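# Lay duct in covered trench and close both covers

## Task

Set the duct down inside the trench that is covered, then close both covers again. It only counts if the duct and covers stay in place without any robot holding them, so release everything and move the arms away at the end.

## Robot and tools

Robots and cameras. Three identical i2rt Big YAM arms, named arm1, arm2 and arm3. Each has six revolute joints, a two-finger gripper and a wrist camera (arm1_cam_wrist, arm2_cam_wrist, arm3_cam_wrist). With joints 1 and 6 at 0 and the hand level and pointing forward, the wrist camera sits on top of the hand and looks toward the fingertips. cam_high is fixed in the room and does not belong to any arm. The hand reaches about 1.0 m from the joint 1 axis at full extension.

Frames. Any poses are given in one shared scene frame whose origin is on the floor, with +z up. The hand point is midway between the fingertips. The hand's z axis runs along the fingers, and the fingers open and close along its y axis. The real foot poses of the arms are never printed.

execute_actions. Argument actions is a list holding exactly one action, or empty. An empty list moves nothing and only returns state and images. The action is an object keyed by robot name (arm1, arm2, arm3), and each robot entry holds one key, joints. joints is an object of absolute targets by joint name, not offsets, in the arm's own joint space: joint1_rad -2.879 to 2.879 (rotates the whole arm about its foot, positive is counter-clockwise seen from above, 0 points the direction the foot faces); joint2_rad 0 to 3.141 (shoulder, 0 has the upper arm pointing back and roughly level, increasing raises it and then swings it forward); joint3_rad 0 to 3.019 (elbow, 0 folds the forearm onto the upper arm, increasing opens it); joint4_rad -1.692 to 1.57 (hand pitch, positive tips the fingers up); joint5_rad -1.57 to 1.57 (sideways hand swing, positive toward the arm's right); joint6_rad -2.094 to 2.094 (hand roll, positive is clockwise viewed from behind the hand); gripper_m 0 to 0.093 in metres, the gap between fingertips. Angles are radians. Tolerances counted as reached: ±0.045, ±0.14, ±0.09, ±0.055, ±0.03, ±0.035 rad for joints 1 to 6 and ±0.003 m for the gripper. Any subset of joints and robots may appear; all named motions begin together and may finish at different moments. Omitted joints or robots may still be driving toward an earlier target. An unknown key or out-of-range number rejects the whole call and nothing moves. Joints run at different speeds, so the hand can sweep a wide curve between postures. Optional cameras is a list from arm1_cam_wrist, arm2_cam_wrist, arm3_cam_wrist, cam_high, all; omitted, null or ["all"] gives every camera, [] gives none. Images are taken when the call ends, in the order listed on the pictures line.

wait: seconds from 0 to 10. Commands nothing new; returns the same as an empty action.

zoom_image: camera (one of the four) and region [x0, y0, x1, y1] in pixels of that camera's most recent full image, origin top-left, at most 504 by 504. Returns a finer view.

finished_scene: scene, the number of the current scene. Ends it permanently after the last command has been held; the result reports success and gives the next task if any.

Reading results. joint_positions gives the current joint values. joint_status tells how each commanded motion ended. off_target: stopped away from the target and may still push. contact_stop or time_out: the joint gives up its target and holds where it stopped, except that after time_out a joint may keep a target at most 0.375, 0.375, 0.113, 0.225, 0.075, 0.3 rad (joints 1 to 6) from its position and keep pushing, moving on by itself if freed; to relieve it, command its reported position. "joint command not followed", usually with a cause line, means a safety check blocked that arm's joint targets (its gripper target still runs); those joints read not_followed, and the arm may retry them with later actions until given passing targets or the path clears. Calls without an action never show this line. on_its_own lists what the call did not command; "held at" is the held target, not the actual position. Tiny target changes may not move a joint. A joint holding up a load sags. Joint torques are listed in joint order without the gripper; they are total drive output with per-arm offset, scale and noise, nonzero in free air, and friction can mask or mimic loads. If any result reports a stop, the remaining execute_actions, wait and finished_scene calls in that reply are skipped. The robots keep holding the last command while you think.

Hazards. The arms do not halt on contact and can press hard. Two arms pressing hard together fails the task and ends the run; a hard collision may too. The state never reports arm-to-arm contact, and the self/inter-arm check can react late and ignores fingers, gripper housings and wrist cameras. Contact through a held or loose object is not counted. Arms do not wait for one another. Do not knock anything out of the work area or onto the floor; that fails. Avoid drops, slips, slams and forceful pushes. A loose object may occasionally get a brief nudge. Sustained loads heat motors, even while you think: a MOTOR HOT warning appears from 85 °C, and at 100 °C that arm's motors and gripper go limp and it falls (OVER-TEMPERATURE FAULT, a stop); unreached keys then read limit_stop_at_motor_heat, and the targets must be resent. Some heat carries into the next scene. Faster robot motion is better. Finish with grippers open and arms moved away from the duct and covers.

Each tool is called as name(argument=value, ...) on one line, values as JSON.

## Session

execute_actions(actions=[])

Scene clock: 0.00 s.
Joint torques (N m, as the arm reports them, + toward a larger angle): no reading
arm1.joint_positions: joint1_rad=+0.481 joint2_rad=+0.483 joint3_rad=+1.357 joint4_rad=-1.178 joint5_rad=+0.073 joint6_rad=+0.393 gripper_m=+0.094
arm1.joint_status: not commanded
arm1.hand: x=-0.7821 y=+0.0051 z=+1.5401 quat_wxyz=(-0.547, +0.003, -0.808, -0.217) (m; scene frame)
arm2.joint_positions: joint1_rad=-0.147 joint2_rad=+0.563 joint3_rad=+1.378 joint4_rad=-1.204 joint5_rad=+0.159 joint6_rad=-0.462 gripper_m=+0.094
arm2.joint_status: not commanded
arm2.hand: x=+0.0879 y=-0.3286 z=+1.3375 quat_wxyz=(-0.517, +0.652, -0.514, -0.210) (m; scene frame)
arm3.joint_positions: joint1_rad=+0.488 joint2_rad=+0.526 joint3_rad=+1.376 joint4_rad=-1.420 joint5_rad=+0.175 joint6_rad=+0.256 gripper_m=+0.095
arm3.joint_status: not commanded
arm3.hand: x=+0.7957 y=-0.1484 z=+1.5033 quat_wxyz=(+0.101, +0.871, +0.045, -0.479) (m; scene frame)
pictures: arm1_cam_wrist, arm2_cam_wrist, arm3_cam_wrist, cam_high
Images, in order (width x height): arm1_cam_wrist 616x616, arm2_cam_wrist 616x616, arm3_cam_wrist 616x616, cam_high 896x504.

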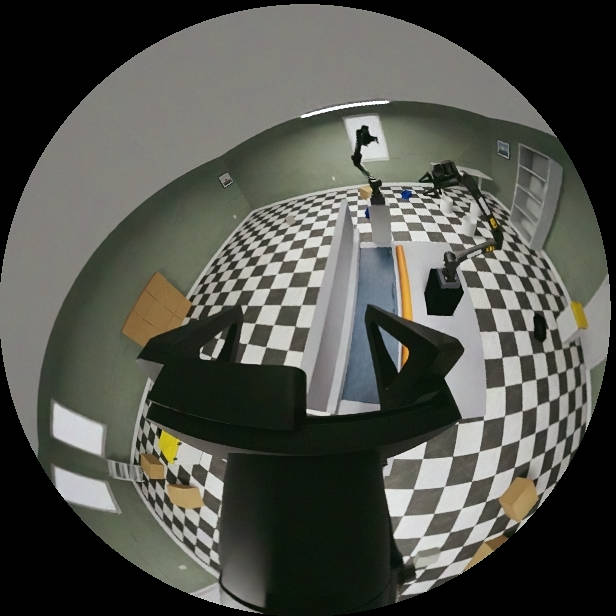

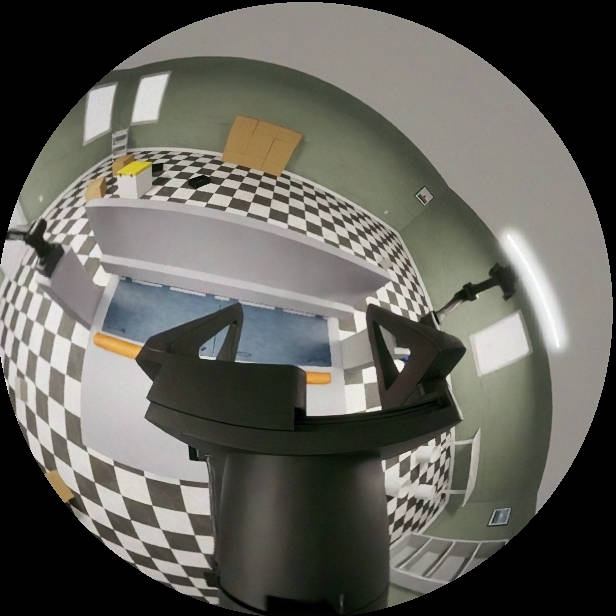

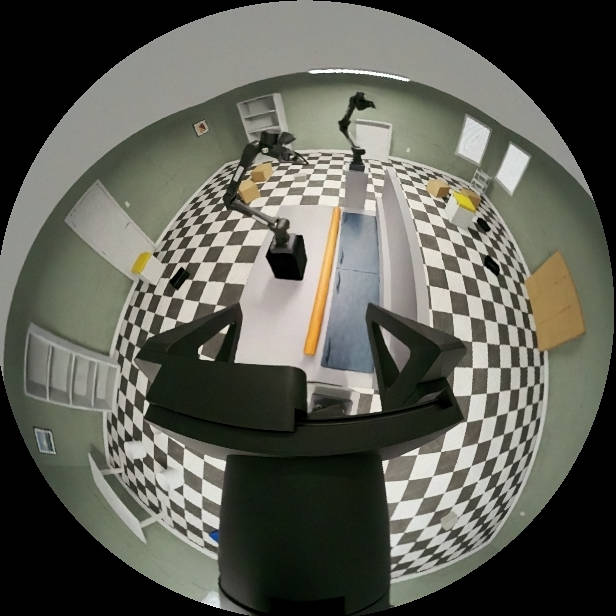

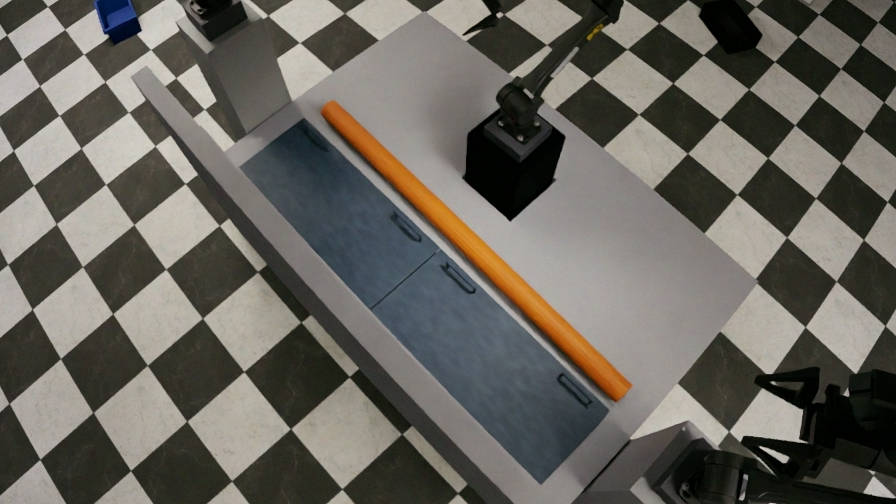

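execute_actions(actions=[{"arm2":{"joints":{"joint1_rad":0,"joint2_rad":1.57,"joint3_rad":1.57,"joint4_rad":0,"joint5_rad":0,"joint6_rad":0}},"arm1":{"joints":{"joint1_rad":0,"joint5_rad":0,"joint6_rad":0}},"arm3":{"joints":{"joint1_rad":0,"joint5_rad":0,"joint6_rad":0}}}])

execute_actions(actions=[{"arm2":{"joints":{"joint2_rad":1.57,"joint3_rad":0.9,"joint4_rad":-0.9}}}])

Scene clock: 2.03 s.
Joint torques (N m, as the arm reports them, + toward a larger angle): arm1=[ 0.69  4.6   7.91  1.56 -0.09 -0.1 ] | arm2=[ -0.49 -15.55  13.11   2.67  -0.15   0.09] | arm3=[-1.57  2.88  7.75  2.38 -0.02 -0.09]
arm1.joint_positions: joint1_rad=+0.004 joint2_rad=+0.483 joint3_rad=+1.357 joint4_rad=-1.178 joint5_rad=+0.002 joint6_rad=+0.012 gripper_m=+0.094
arm1.joint_status: all done
arm1.hand: x=-0.7672 y=-0.0752 z=+1.5398 quat_wxyz=(-0.588, -0.013, -0.809, +0.003) (m; scene frame)
arm2.joint_positions: joint1_rad=-0.008 joint2_rad=+1.573 joint3_rad=+1.546 joint4_rad=-0.014 joint5_rad=+0.003 joint6_rad=-0.011 gripper_m=+0.094
arm2.joint_status: all done
arm2.hand: x=+0.0169 y=+0.1686 z=+1.2505 quat_wxyz=(-0.484, +0.517, -0.504, -0.494) (m; scene frame)
arm3.joint_positions: joint1_rad=+0.012 joint2_rad=+0.526 joint3_rad=+1.376 joint4_rad=-1.420 joint5_rad=+0.003 joint6_rad=+0.009 gripper_m=+0.095
arm3.joint_status: all done
arm3.hand: x=+0.7878 y=-0.0896 z=+1.5013 quat_wxyz=(+0.003, +0.875, -0.015, -0.484) (m; scene frame)
pictures: arm1_cam_wrist, arm2_cam_wrist, arm3_cam_wrist, cam_high
Images, in order (width x height): arm1_cam_wrist 616x616, arm2_cam_wrist 616x616, arm3_cam_wrist 616x616, cam_high 896x504.

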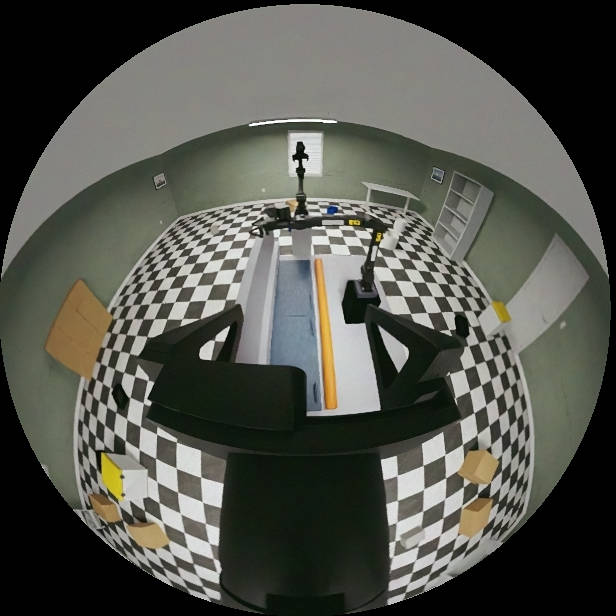

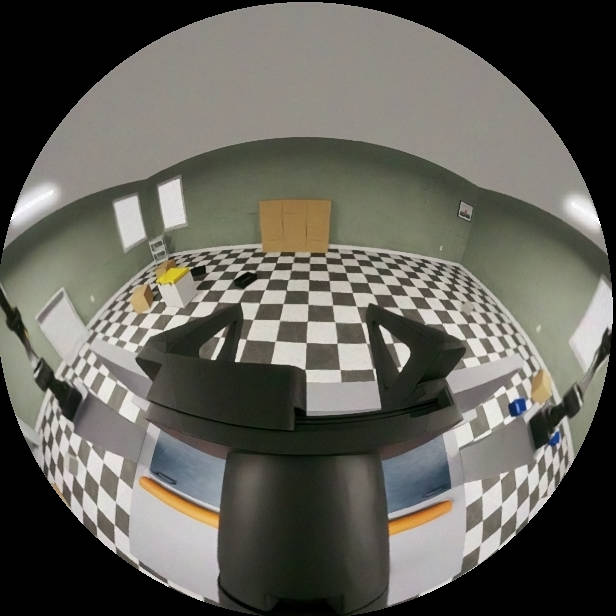

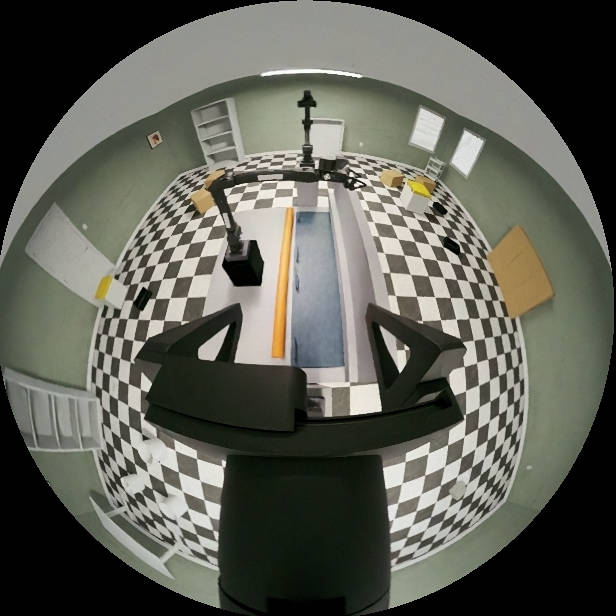

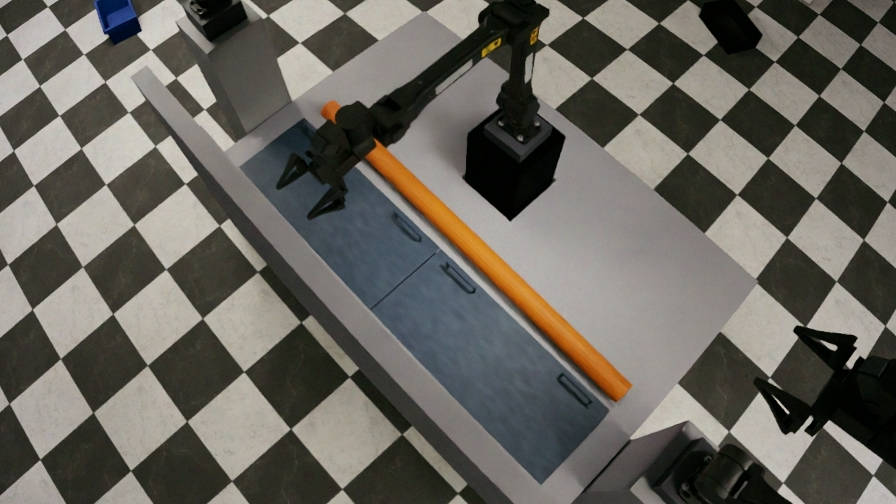

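Scene clock: 3.50 s.
Joint torques (N m, as the arm reports them, + toward a larger angle): arm1=[ 0.71  4.47  7.95  1.55 -0.1  -0.11] | arm2=[ -0.37 -10.33   7.99   0.08  -0.15   0.1 ] | arm3=[-1.61  2.96  7.75  2.38 -0.02 -0.1 ]
arm1.joint_positions: joint1_rad=+0.004 joint2_rad=+0.483 joint3_rad=+1.357 joint4_rad=-1.178 joint5_rad=+0.002 joint6_rad=+0.012 gripper_m=+0.094
arm1.joint_status: not commanded
arm1.hand: x=-0.7672 y=-0.0752 z=+1.5398 quat_wxyz=(-0.588, -0.013, -0.809, +0.003) (m; scene frame)
arm2.joint_positions: joint1_rad=-0.008 joint2_rad=+1.565 joint3_rad=+0.894 joint4_rad=-0.891 joint5_rad=+0.003 joint6_rad=-0.010 gripper_m=+0.094
arm2.joint_status: all done
arm2.hand: x=+0.0214 y=-0.1613 z=+0.7884 quat_wxyz=(-0.001, +0.720, -0.694, -0.005) (m; scene frame)
arm3.joint_positions: joint1_rad=+0.012 joint2_rad=+0.526 joint3_rad=+1.376 joint4_rad=-1.420 joint5_rad=+0.003 joint6_rad=+0.009 gripper_m=+0.095
arm3.joint_status: not commanded
arm3.hand: x=+0.7878 y=-0.0896 z=+1.5013 quat_wxyz=(+0.003, +0.875, -0.015, -0.484) (m; scene frame)
pictures: arm1_cam_wrist, arm2_cam_wrist, arm3_cam_wrist, cam_high
Images, in order (width x height): arm1_cam_wrist 616x616, arm2_cam_wrist 616x616, arm3_cam_wrist 616x616, cam_high 896x504.

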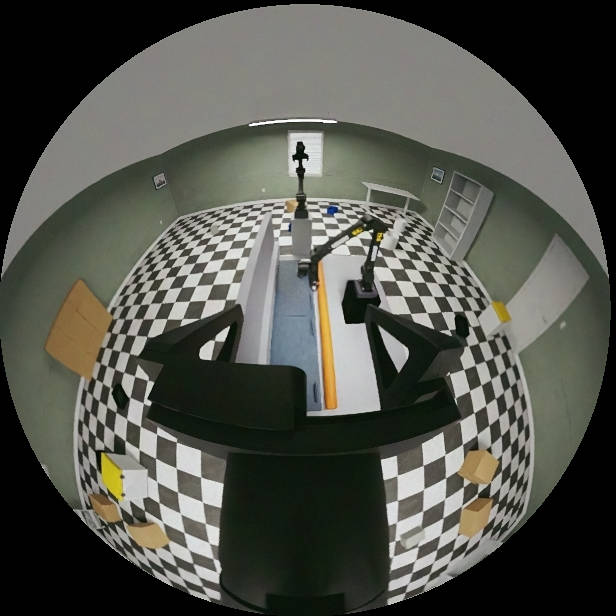

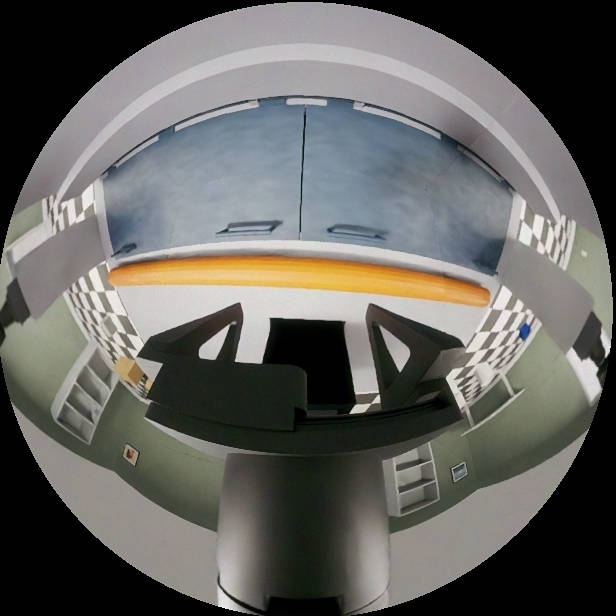

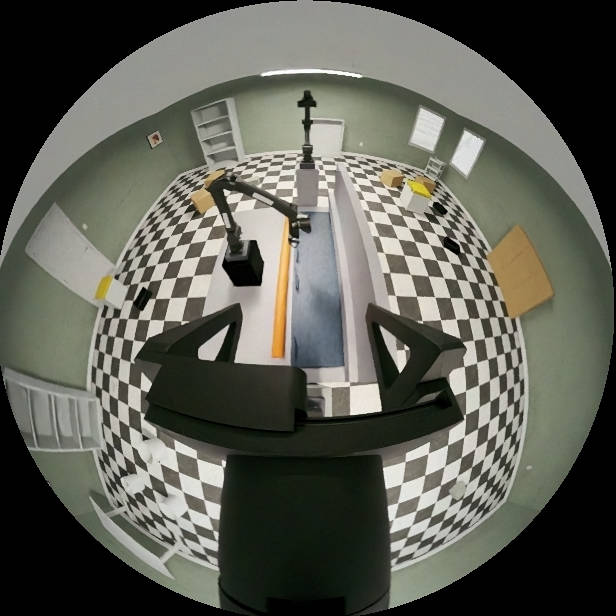

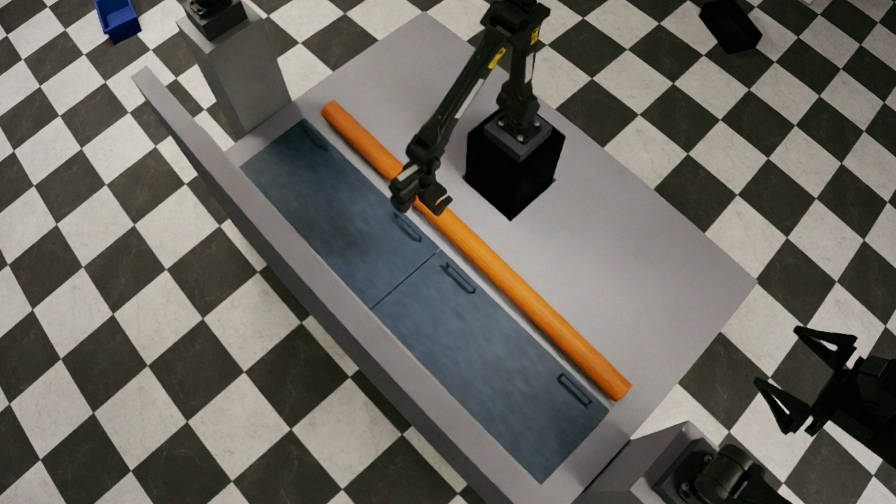

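execute_actions(actions=[{"arm2":{"joints":{"joint2_rad":1.8,"joint3_rad":0.9,"joint4_rad":-0.67,"joint6_rad":1.57}}}], cameras=["arm2_cam_wrist","cam_high"])

Scene clock: 6.07 s.
Joint torques (N m, as the arm reports them, + toward a larger angle): arm1=[ 0.76  4.76  7.99  1.58 -0.1  -0.09] | arm2=[ -0.44 -12.35   6.26   0.65  -0.04   0.11] | arm3=[-1.68  2.88  7.75  2.39 -0.02 -0.1 ]
arm1.joint_positions: joint1_rad=+0.004 joint2_rad=+0.483 joint3_rad=+1.357 joint4_rad=-1.178 joint5_rad=+0.002 joint6_rad=+0.012 gripper_m=+0.094
arm1.joint_status: not commanded
arm1.hand: x=-0.7672 y=-0.0752 z=+1.5398 quat_wxyz=(-0.588, -0.013, -0.809, +0.003) (m; scene frame)
arm2.joint_positions: joint1_rad=-0.008 joint2_rad=+1.797 joint3_rad=+0.894 joint4_rad=-0.679 joint5_rad=+0.003 joint6_rad=+1.560 gripper_m=+0.094
arm2.joint_status: all done
arm2.hand: x=+0.0202 y=-0.1434 z=+0.7009 quat_wxyz=(+0.003, +0.018, -1.000, +0.006) (m; scene frame)
arm3.joint_positions: joint1_rad=+0.012 joint2_rad=+0.526 joint3_rad=+1.376 joint4_rad=-1.420 joint5_rad=+0.003 joint6_rad=+0.009 gripper_m=+0.095
arm3.joint_status: not commanded
arm3.hand: x=+0.7878 y=-0.0896 z=+1.5013 quat_wxyz=(+0.003, +0.875, -0.015, -0.484) (m; scene frame)
pictures: arm2_cam_wrist, cam_high
Images, in order (width x height): arm2_cam_wrist 616x616, cam_high 896x504.

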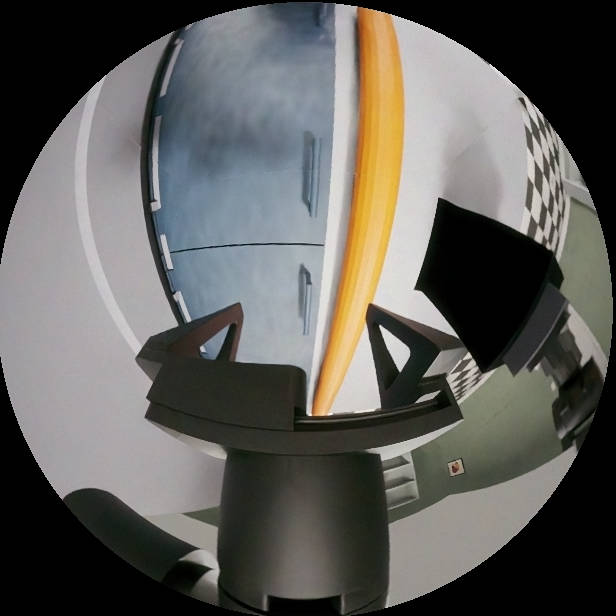

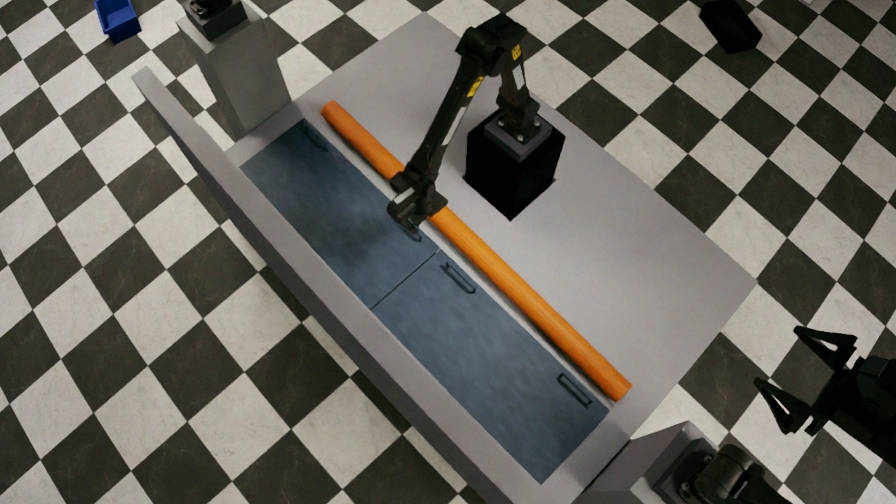

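execute_actions(actions=[{"arm2":{"joints":{"joint1_rad":0.3,"joint6_rad":1.87,"joint2_rad":1.9,"joint3_rad":0.95,"joint4_rad":-0.62}}}], cameras=["arm2_cam_wrist","cam_high"])

Scene clock: 8.33 s.
Joint torques (N m, as the arm reports them, + toward a larger angle): arm1=[ 0.59  4.73  7.97  1.65 -0.1  -0.1 ] | arm2=[ -2.2  -11.59   6.52   0.59   0.05   0.12] | arm3=[-1.62  2.94  7.77  2.38 -0.02 -0.1 ]
arm1.joint_positions: joint1_rad=+0.004 joint2_rad=+0.483 joint3_rad=+1.357 joint4_rad=-1.178 joint5_rad=+0.002 joint6_rad=+0.012 gripper_m=+0.094
arm1.joint_status: not commanded
arm1.hand: x=-0.7672 y=-0.0752 z=+1.5398 quat_wxyz=(-0.588, -0.013, -0.809, +0.003) (m; scene frame)
arm2.joint_positions: joint1_rad=+0.311 joint2_rad=+1.880 joint3_rad=+0.939 joint4_rad=-0.625 joint5_rad=+0.000 joint6_rad=+1.859 gripper_m=+0.094
arm2.joint_status: all done
arm2.hand: x=-0.1149 y=-0.1473 z=+0.6793 quat_wxyz=(+0.005, +0.028, -1.000, -0.002) (m; scene frame)
arm3.joint_positions: joint1_rad=+0.012 joint2_rad=+0.526 joint3_rad=+1.376 joint4_rad=-1.420 joint5_rad=+0.003 joint6_rad=+0.009 gripper_m=+0.095
arm3.joint_status: not commanded
arm3.hand: x=+0.7878 y=-0.0896 z=+1.5013 quat_wxyz=(+0.003, +0.875, -0.015, -0.484) (m; scene frame)
pictures: arm2_cam_wrist, cam_high
Images, in order (width x height): arm2_cam_wrist 616x616, cam_high 896x504.

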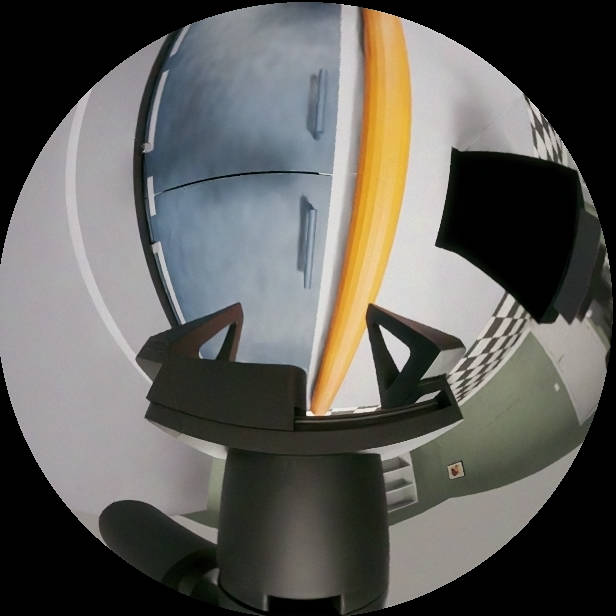

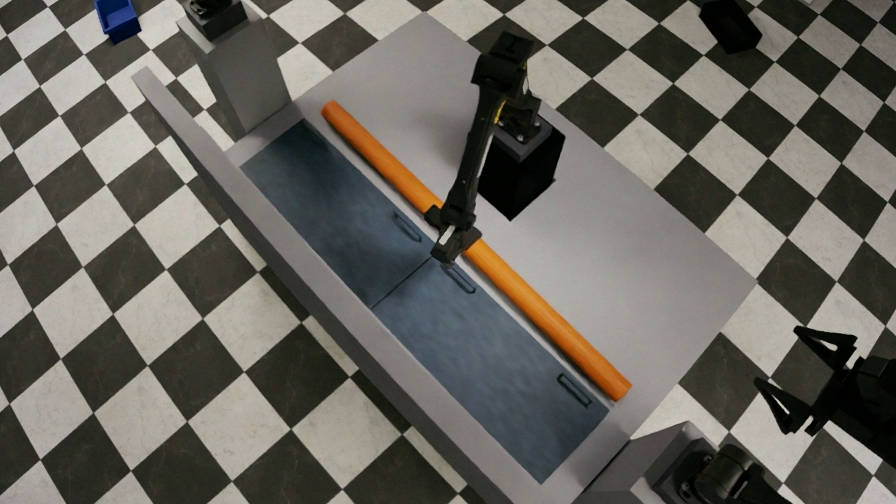

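execute_actions(actions=[{"arm2":{"joints":{"joint1_rad":0.27,"joint6_rad":1.84,"joint2_rad":1.98,"joint3_rad":0.97,"joint4_rad":-0.56,"gripper_m":0.045}}}], cameras=["arm2_cam_wrist","cam_high"])

Scene clock: 9.57 s.
Joint torques (N m, as the arm reports them, + toward a larger angle): arm1=[ 0.87  4.74  7.96  1.68 -0.09 -0.09] | arm2=[ -1.41 -12.56   6.28   0.63   0.06  -0.11] | arm3=[-1.59  2.9   7.76  2.38 -0.03 -0.1 ]
arm1.joint_positions: joint1_rad=+0.004 joint2_rad=+0.483 joint3_rad=+1.357 joint4_rad=-1.178 joint5_rad=+0.002 joint6_rad=+0.012 gripper_m=+0.094
arm1.joint_status: not commanded
arm1.hand: x=-0.7672 y=-0.0752 z=+1.5398 quat_wxyz=(-0.588, -0.013, -0.809, +0.003) (m; scene frame)
arm2.joint_positions: joint1_rad=+0.276 joint2_rad=+1.961 joint3_rad=+0.954 joint4_rad=-0.568 joint5_rad=+0.000 joint6_rad=+1.850 gripper_m=+0.045
arm2.joint_status: all done
arm2.hand: x=-0.1020 y=-0.1385 z=+0.6497 quat_wxyz=(+0.004, +0.015, -1.000, +0.002) (m; scene frame)
arm3.joint_positions: joint1_rad=+0.012 joint2_rad=+0.526 joint3_rad=+1.376 joint4_rad=-1.420 joint5_rad=+0.003 joint6_rad=+0.009 gripper_m=+0.095
arm3.joint_status: not commanded
arm3.hand: x=+0.7878 y=-0.0896 z=+1.5013 quat_wxyz=(+0.003, +0.875, -0.015, -0.484) (m; scene frame)
pictures: arm2_cam_wrist, cam_high
Images, in order (width x height): arm2_cam_wrist 616x616, cam_high 896x504.

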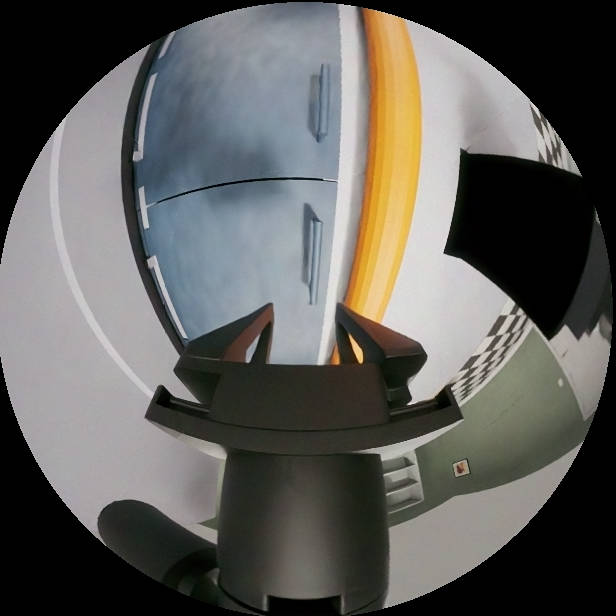

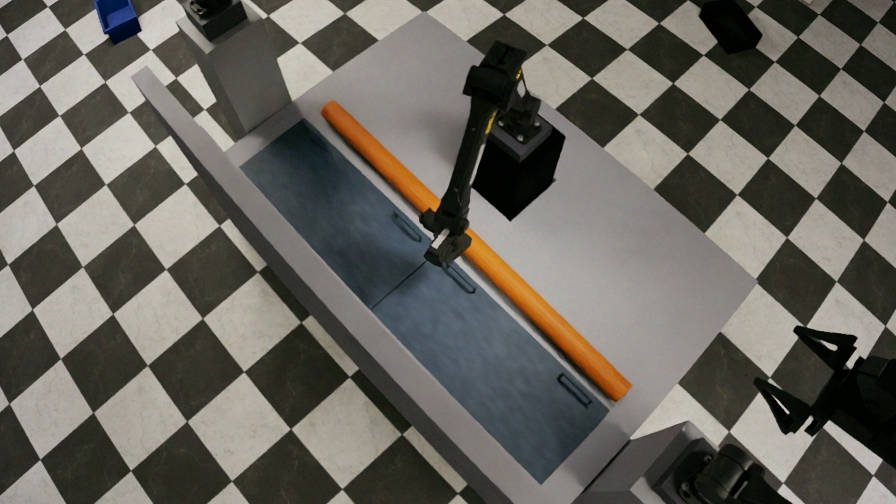

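execute_actions(actions=[{"arm2":{"joints":{"joint1_rad":0.2,"joint6_rad":1.77,"joint2_rad":2.1,"joint3_rad":0.99,"joint4_rad":-0.46}}}], cameras=["arm2_cam_wrist","cam_high"])

Scene clock: 10.67 s.
Joint torques (N m, as the arm reports them, + toward a larger angle): arm1=[ 0.68  4.75  7.96  1.63 -0.1  -0.1 ] | arm2=[ -0.95 -13.8    4.87   0.67   0.06  -0.11] | arm3=[-1.65  2.94  7.74  2.39 -0.02 -0.1 ]
arm1.joint_positions: joint1_rad=+0.004 joint2_rad=+0.483 joint3_rad=+1.357 joint4_rad=-1.178 joint5_rad=+0.002 joint6_rad=+0.012 gripper_m=+0.094
arm1.joint_status: not commanded
arm1.hand: x=-0.7672 y=-0.0752 z=+1.5398 quat_wxyz=(-0.588, -0.013, -0.809, +0.003) (m; scene frame)
arm2.joint_positions: joint1_rad=+0.198 joint2_rad=+2.086 joint3_rad=+0.982 joint4_rad=-0.469 joint5_rad=+0.000 joint6_rad=+1.780 gripper_m=+0.045
arm2.joint_status: all done
arm2.hand: x=-0.0715 y=-0.1232 z=+0.6024 quat_wxyz=(+0.004, +0.011, -1.000, +0.002) (m; scene frame)
arm3.joint_positions: joint1_rad=+0.012 joint2_rad=+0.526 joint3_rad=+1.376 joint4_rad=-1.420 joint5_rad=+0.003 joint6_rad=+0.009 gripper_m=+0.095
arm3.joint_status: not commanded
arm3.hand: x=+0.7878 y=-0.0896 z=+1.5013 quat_wxyz=(+0.003, +0.875, -0.015, -0.484) (m; scene frame)
pictures: arm2_cam_wrist, cam_high
Images, in order (width x height): arm2_cam_wrist 616x616, cam_high 896x504.

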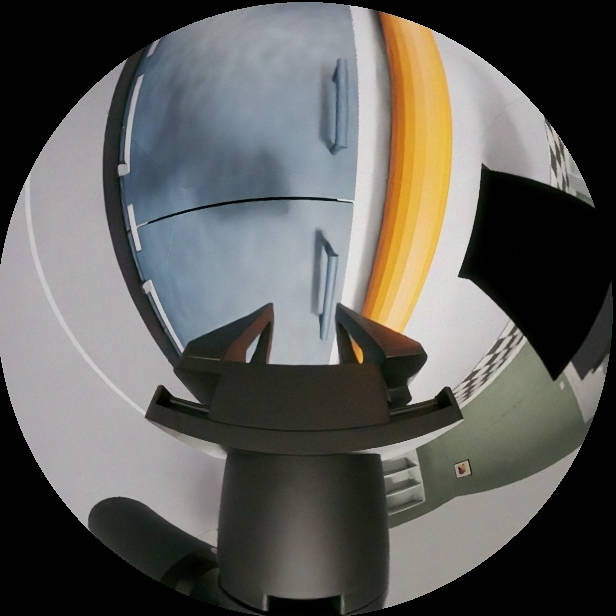

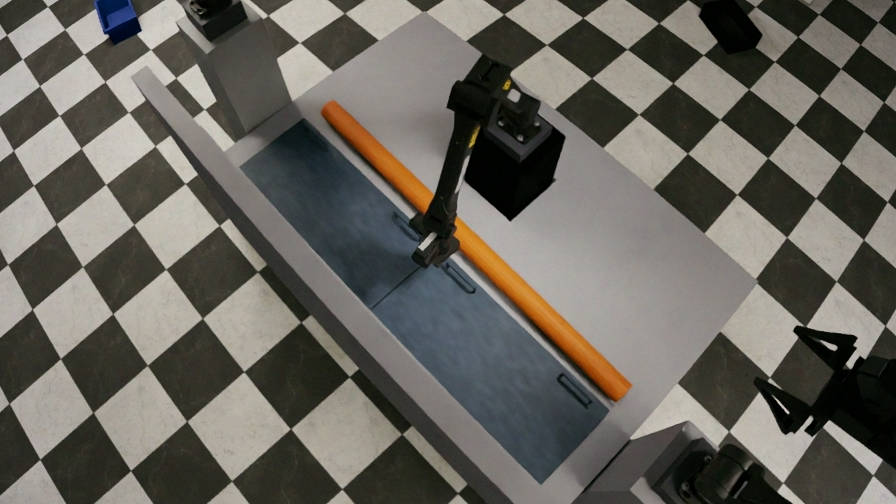

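execute_actions(actions=[{"arm2":{"joints":{"joint1_rad":0.24,"joint6_rad":1.81,"joint2_rad":2.15,"joint3_rad":0.95,"joint4_rad":-0.37}}}], cameras=["arm2_cam_wrist","cam_high"])

Scene clock: 11.67 s.
Joint torques (N m, as the arm reports them, + toward a larger angle): arm1=[ 0.68  4.78  7.99  1.59 -0.09 -0.09] | arm2=[ -0.69 -12.55   3.52   0.8    0.05   0.1 ] | arm3=[-1.62  2.93  7.77  2.37 -0.03 -0.1 ]
arm1.joint_positions: joint1_rad=+0.004 joint2_rad=+0.483 joint3_rad=+1.357 joint4_rad=-1.178 joint5_rad=+0.002 joint6_rad=+0.012 gripper_m=+0.094
arm1.joint_status: not commanded
arm1.hand: x=-0.7672 y=-0.0752 z=+1.5398 quat_wxyz=(-0.588, -0.013, -0.809, +0.003) (m; scene frame)
arm2.joint_positions: joint1_rad=+0.235 joint2_rad=+2.126 joint3_rad=+0.950 joint4_rad=-0.380 joint5_rad=+0.000 joint6_rad=+1.800 gripper_m=+0.045
arm2.joint_status: all done
arm2.hand: x=-0.0852 y=-0.1355 z=+0.5814 quat_wxyz=(+0.006, +0.020, -1.000, -0.007) (m; scene frame)
arm3.joint_positions: joint1_rad=+0.012 joint2_rad=+0.526 joint3_rad=+1.376 joint4_rad=-1.420 joint5_rad=+0.003 joint6_rad=+0.009 gripper_m=+0.095
arm3.joint_status: not commanded
arm3.hand: x=+0.7878 y=-0.0896 z=+1.5013 quat_wxyz=(+0.003, +0.875, -0.015, -0.484) (m; scene frame)
pictures: arm2_cam_wrist, cam_high
Images, in order (width x height): arm2_cam_wrist 616x616, cam_high 896x504.

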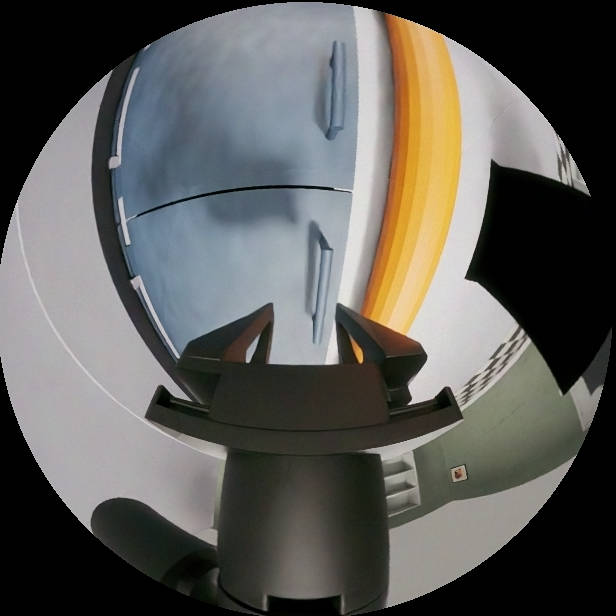

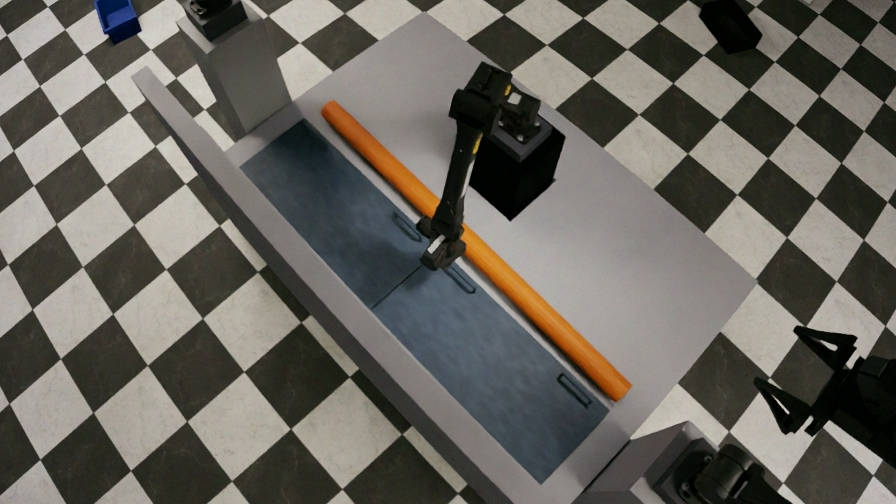

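Still well above; keep descending.

execute_actions(actions=[{"arm2":{"joints":{"joint2_rad":2.3,"joint3_rad":0.95,"joint4_rad":-0.22}}}], cameras=["arm2_cam_wrist","cam_high"])

Scene clock: 12.77 s.
Joint torques (N m, as the arm reports them, + toward a larger angle): arm1=[ 0.94  4.77  7.92  1.65 -0.09 -0.09] | arm2=[ -0.75 -14.04   2.38   0.7    0.05   0.1 ] | arm3=[-1.57  2.96  7.76  2.39 -0.02 -0.1 ]
arm1.joint_positions: joint1_rad=+0.004 joint2_rad=+0.483 joint3_rad=+1.357 joint4_rad=-1.178 joint5_rad=+0.002 joint6_rad=+0.012 gripper_m=+0.094
arm1.joint_status: not commanded
arm1.hand: x=-0.7672 y=-0.0752 z=+1.5398 quat_wxyz=(-0.588, -0.013, -0.809, +0.003) (m; scene frame)
arm2.joint_positions: joint1_rad=+0.235 joint2_rad=+2.292 joint3_rad=+0.946 joint4_rad=-0.230 joint5_rad=+0.000 joint6_rad=+1.800 gripper_m=+0.045
arm2.joint_status: all done
arm2.hand: x=-0.0795 y=-0.1580 z=+0.5151 quat_wxyz=(+0.003, +0.020, -1.000, +0.003) (m; scene frame)
arm3.joint_positions: joint1_rad=+0.012 joint2_rad=+0.526 joint3_rad=+1.376 joint4_rad=-1.420 joint5_rad=+0.003 joint6_rad=+0.009 gripper_m=+0.095
arm3.joint_status: not commanded
arm3.hand: x=+0.7878 y=-0.0896 z=+1.5013 quat_wxyz=(+0.003, +0.875, -0.015, -0.484) (m; scene frame)
pictures: arm2_cam_wrist, cam_high
Images, in order (width x height): arm2_cam_wrist 616x616, cam_high 896x504.

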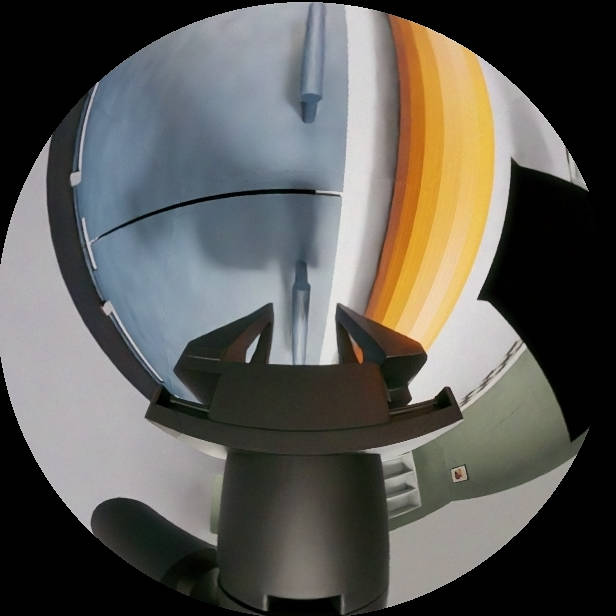

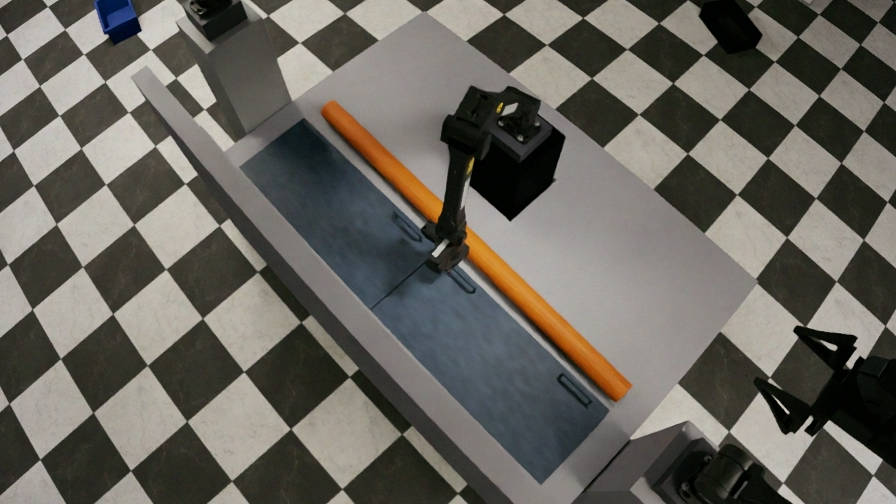

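execute_actions(actions=[{"arm2":{"joints":{"joint1_rad":0.34,"joint6_rad":1.91,"joint2_rad":2.4,"joint3_rad":1.02,"joint4_rad":-0.19}}}], cameras=["arm2_cam_wrist","cam_high"])

Scene clock: 14.10 s.
Joint torques (N m, as the arm reports them, + toward a larger angle): arm1=[ 0.66  4.68  7.96  1.67 -0.11 -0.1 ] | arm2=[ -1.83 -13.46   2.38   0.65   0.01   0.12] | arm3=[-1.66  2.93  7.76  2.39 -0.02 -0.1 ]
arm1.joint_positions: joint1_rad=+0.004 joint2_rad=+0.483 joint3_rad=+1.357 joint4_rad=-1.178 joint5_rad=+0.002 joint6_rad=+0.012 gripper_m=+0.094
arm1.joint_status: not commanded
arm1.hand: x=-0.7672 y=-0.0752 z=+1.5398 quat_wxyz=(-0.588, -0.013, -0.809, +0.003) (m; scene frame)
arm2.joint_positions: joint1_rad=+0.347 joint2_rad=+2.377 joint3_rad=+1.015 joint4_rad=-0.198 joint5_rad=+0.001 joint6_rad=+1.899 gripper_m=+0.045
arm2.joint_status: all done
arm2.hand: x=-0.1293 y=-0.1563 z=+0.4876 quat_wxyz=(+0.006, +0.026, -1.000, -0.005) (m; scene frame)
arm3.joint_positions: joint1_rad=+0.012 joint2_rad=+0.526 joint3_rad=+1.376 joint4_rad=-1.420 joint5_rad=+0.003 joint6_rad=+0.009 gripper_m=+0.095
arm3.joint_status: not commanded
arm3.hand: x=+0.7878 y=-0.0896 z=+1.5013 quat_wxyz=(+0.003, +0.875, -0.015, -0.484) (m; scene frame)
pictures: arm2_cam_wrist, cam_high
Images, in order (width x height): arm2_cam_wrist 616x616, cam_high 896x504.

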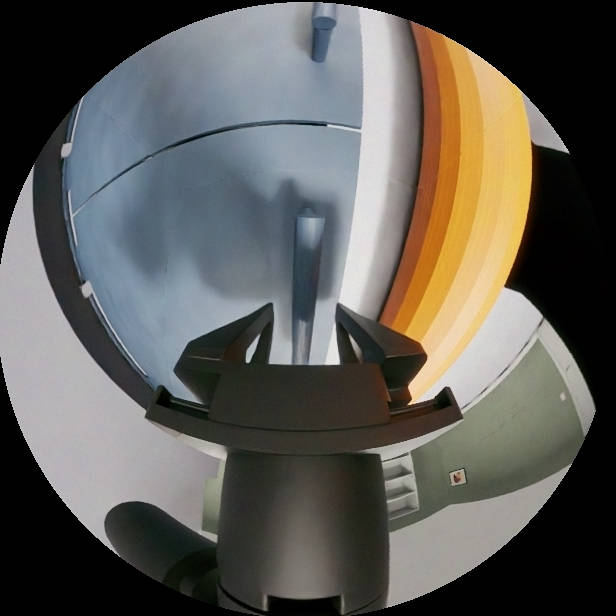

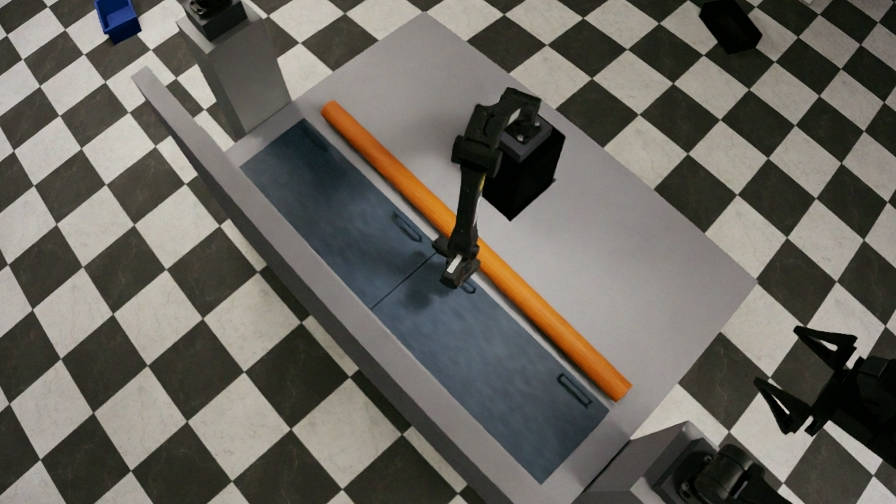

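execute_actions(actions=[{"arm2":{"joints":{"joint2_rad":2.48,"joint3_rad":1.05,"joint4_rad":-0.14}}}], cameras=["arm2_cam_wrist","cam_high"])

Scene clock: 14.87 s.
Joint torques (N m, as the arm reports them, + toward a larger angle): arm1=[ 0.57  4.78  7.97  1.64 -0.09 -0.1 ] | arm2=[ -1.57 -11.14   1.88   0.78   0.01   0.09] | arm3=[-1.6   2.94  7.74  2.38 -0.02 -0.1 ]
arm1.joint_positions: joint1_rad=+0.004 joint2_rad=+0.483 joint3_rad=+1.357 joint4_rad=-1.178 joint5_rad=+0.002 joint6_rad=+0.012 gripper_m=+0.094
arm1.joint_status: not commanded
arm1.hand: x=-0.7672 y=-0.0752 z=+1.5398 quat_wxyz=(-0.588, -0.013, -0.809, +0.003) (m; scene frame)
arm2.joint_positions: joint1_rad=+0.347 joint2_rad=+2.423 joint3_rad=+1.050 joint4_rad=-0.149 joint5_rad=+0.001 joint6_rad=+1.901 gripper_m=+0.045
arm2.joint_status: all done
arm2.hand: x=-0.1349 y=-0.1429 z=+0.4721 quat_wxyz=(+0.012, +0.025, -0.999, -0.022) (m; scene frame)
arm3.joint_positions: joint1_rad=+0.012 joint2_rad=+0.526 joint3_rad=+1.376 joint4_rad=-1.420 joint5_rad=+0.003 joint6_rad=+0.009 gripper_m=+0.095
arm3.joint_status: not commanded
arm3.hand: x=+0.7878 y=-0.0896 z=+1.5013 quat_wxyz=(+0.003, +0.875, -0.015, -0.484) (m; scene frame)
pictures: arm2_cam_wrist, cam_high
Images, in order (width x height): arm2_cam_wrist 616x616, cam_high 896x504.

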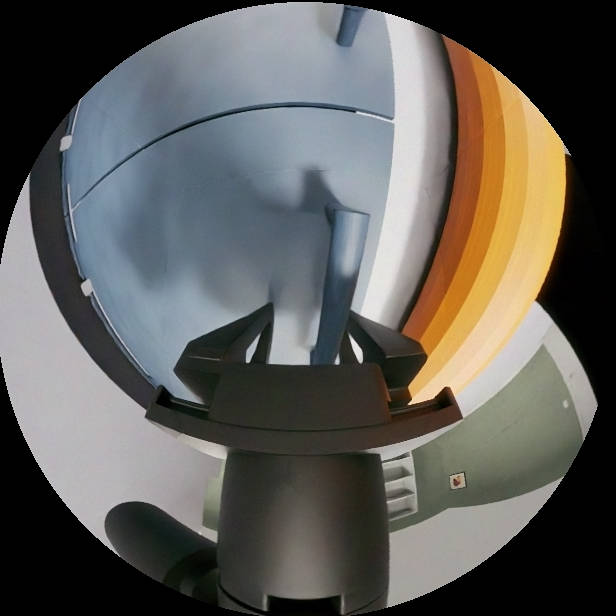

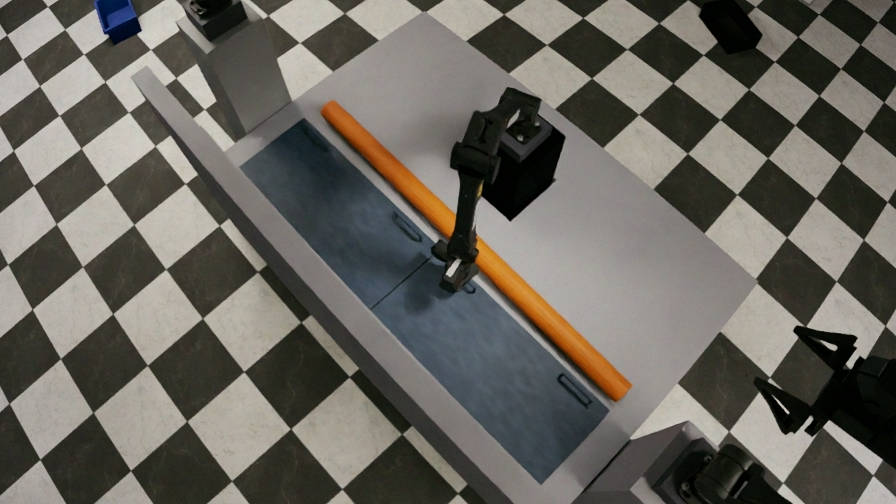

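execute_actions(actions=[{"arm2":{"joints":{"joint2_rad":2.44,"joint3_rad":1.03,"joint4_rad":-0.16,"gripper_m":0.0}}}], cameras=["arm2_cam_wrist"])

Scene clock: 15.60 s.
Joint torques (N m, as the arm reports them, + toward a larger angle): arm1=[ 0.75  4.75  7.94  1.68 -0.09 -0.09] | arm2=[ -1.86 -14.13   1.43   0.23   0.51  -0.35] | arm3=[-1.61  2.96  7.76  2.4  -0.02 -0.1 ]
arm1.joint_positions: joint1_rad=+0.004 joint2_rad=+0.483 joint3_rad=+1.357 joint4_rad=-1.178 joint5_rad=+0.002 joint6_rad=+0.012 gripper_m=+0.094
arm1.joint_status: not commanded
arm1.hand: x=-0.7672 y=-0.0752 z=+1.5398 quat_wxyz=(-0.588, -0.013, -0.809, +0.003) (m; scene frame)
arm2.joint_positions: joint1_rad=+0.347 joint2_rad=+2.421 joint3_rad=+1.033 joint4_rad=-0.157 joint5_rad=-0.011 joint6_rad=+1.945 gripper_m=+0.007
arm2.joint_status: gripper_m off_target (ended at +0.007, target +0.000); the others done
arm2.hand: x=-0.1323 y=-0.1549 z=+0.4714 quat_wxyz=(+0.014, +0.003, -1.000, -0.009) (m; scene frame)
arm3.joint_positions: joint1_rad=+0.012 joint2_rad=+0.526 joint3_rad=+1.376 joint4_rad=-1.420 joint5_rad=+0.003 joint6_rad=+0.009 gripper_m=+0.095
arm3.joint_status: not commanded
arm3.hand: x=+0.7878 y=-0.0896 z=+1.5013 quat_wxyz=(+0.003, +0.875, -0.015, -0.484) (m; scene frame)
pictures: arm2_cam_wrist
Images, in order (width x height): arm2_cam_wrist 616x616.

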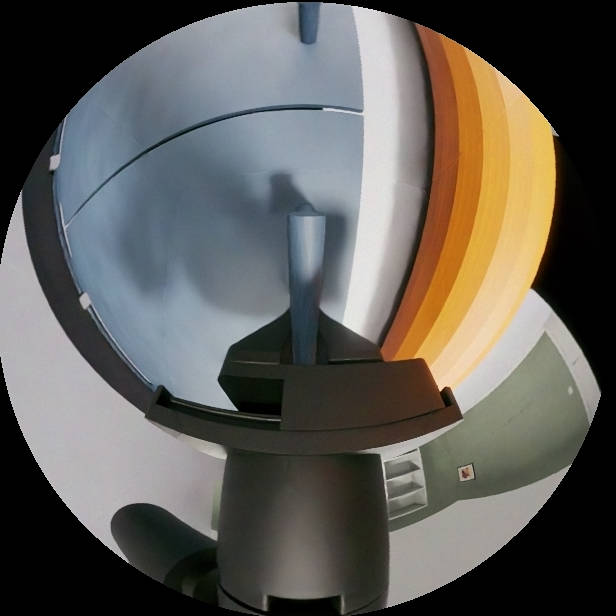

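execute_actions(actions=[{"arm2":{"joints":{"joint1_rad":0.33,"joint2_rad":2.17,"joint3_rad":1.0,"joint4_rad":-0.4}}}], cameras=["arm2_cam_wrist","cam_high"])

Scene clock: 16.93 s.
Joint torques (N m, as the arm reports them, + toward a larger angle): arm1=[ 0.73  4.57  7.97  1.66 -0.09 -0.09] | arm2=[ -1.99 -22.03   1.01  -1.55   0.28  -0.31] | arm3=[-1.63  2.89  7.77  2.38 -0.02 -0.1 ]
arm1.joint_positions: joint1_rad=+0.004 joint2_rad=+0.483 joint3_rad=+1.357 joint4_rad=-1.178 joint5_rad=+0.002 joint6_rad=+0.012 gripper_m=+0.094
arm1.joint_status: not commanded
arm1.hand: x=-0.7672 y=-0.0752 z=+1.5398 quat_wxyz=(-0.588, -0.013, -0.809, +0.003) (m; scene frame)
arm2.joint_positions: joint1_rad=+0.339 joint2_rad=+2.248 joint3_rad=+1.022 joint4_rad=-0.353 joint5_rad=-0.005 joint6_rad=+1.941 gripper_m=+0.007
arm2.joint_status: all done
arm2.hand: x=-0.1320 y=-0.1416 z=+0.5411 quat_wxyz=(+0.005, +0.001, -1.000, +0.006) (m; scene frame)
arm3.joint_positions: joint1_rad=+0.012 joint2_rad=+0.526 joint3_rad=+1.376 joint4_rad=-1.420 joint5_rad=+0.003 joint6_rad=+0.009 gripper_m=+0.095
arm3.joint_status: not commanded
arm3.hand: x=+0.7878 y=-0.0896 z=+1.5013 quat_wxyz=(+0.003, +0.875, -0.015, -0.484) (m; scene frame)
pictures: arm2_cam_wrist, cam_high
Images, in order (width x height): arm2_cam_wrist 616x616, cam_high 896x504.

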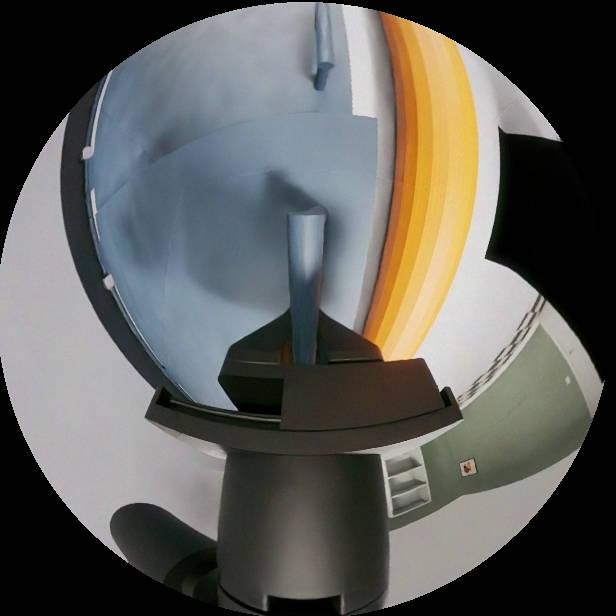

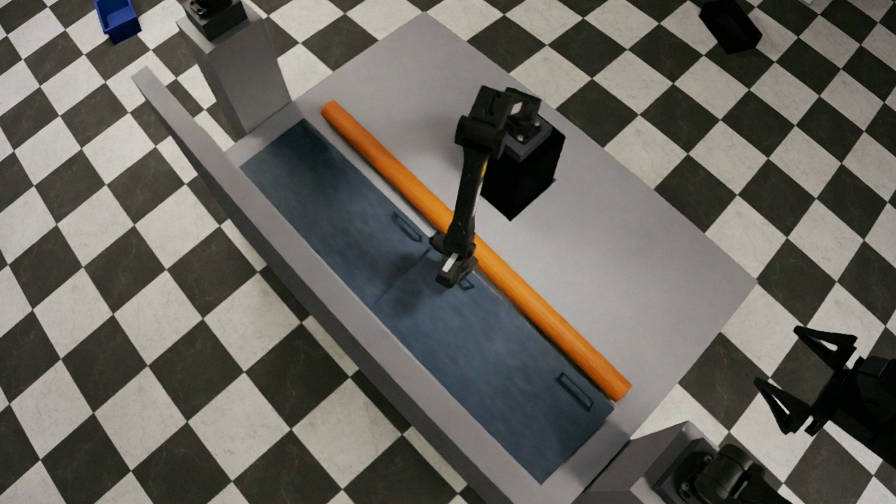

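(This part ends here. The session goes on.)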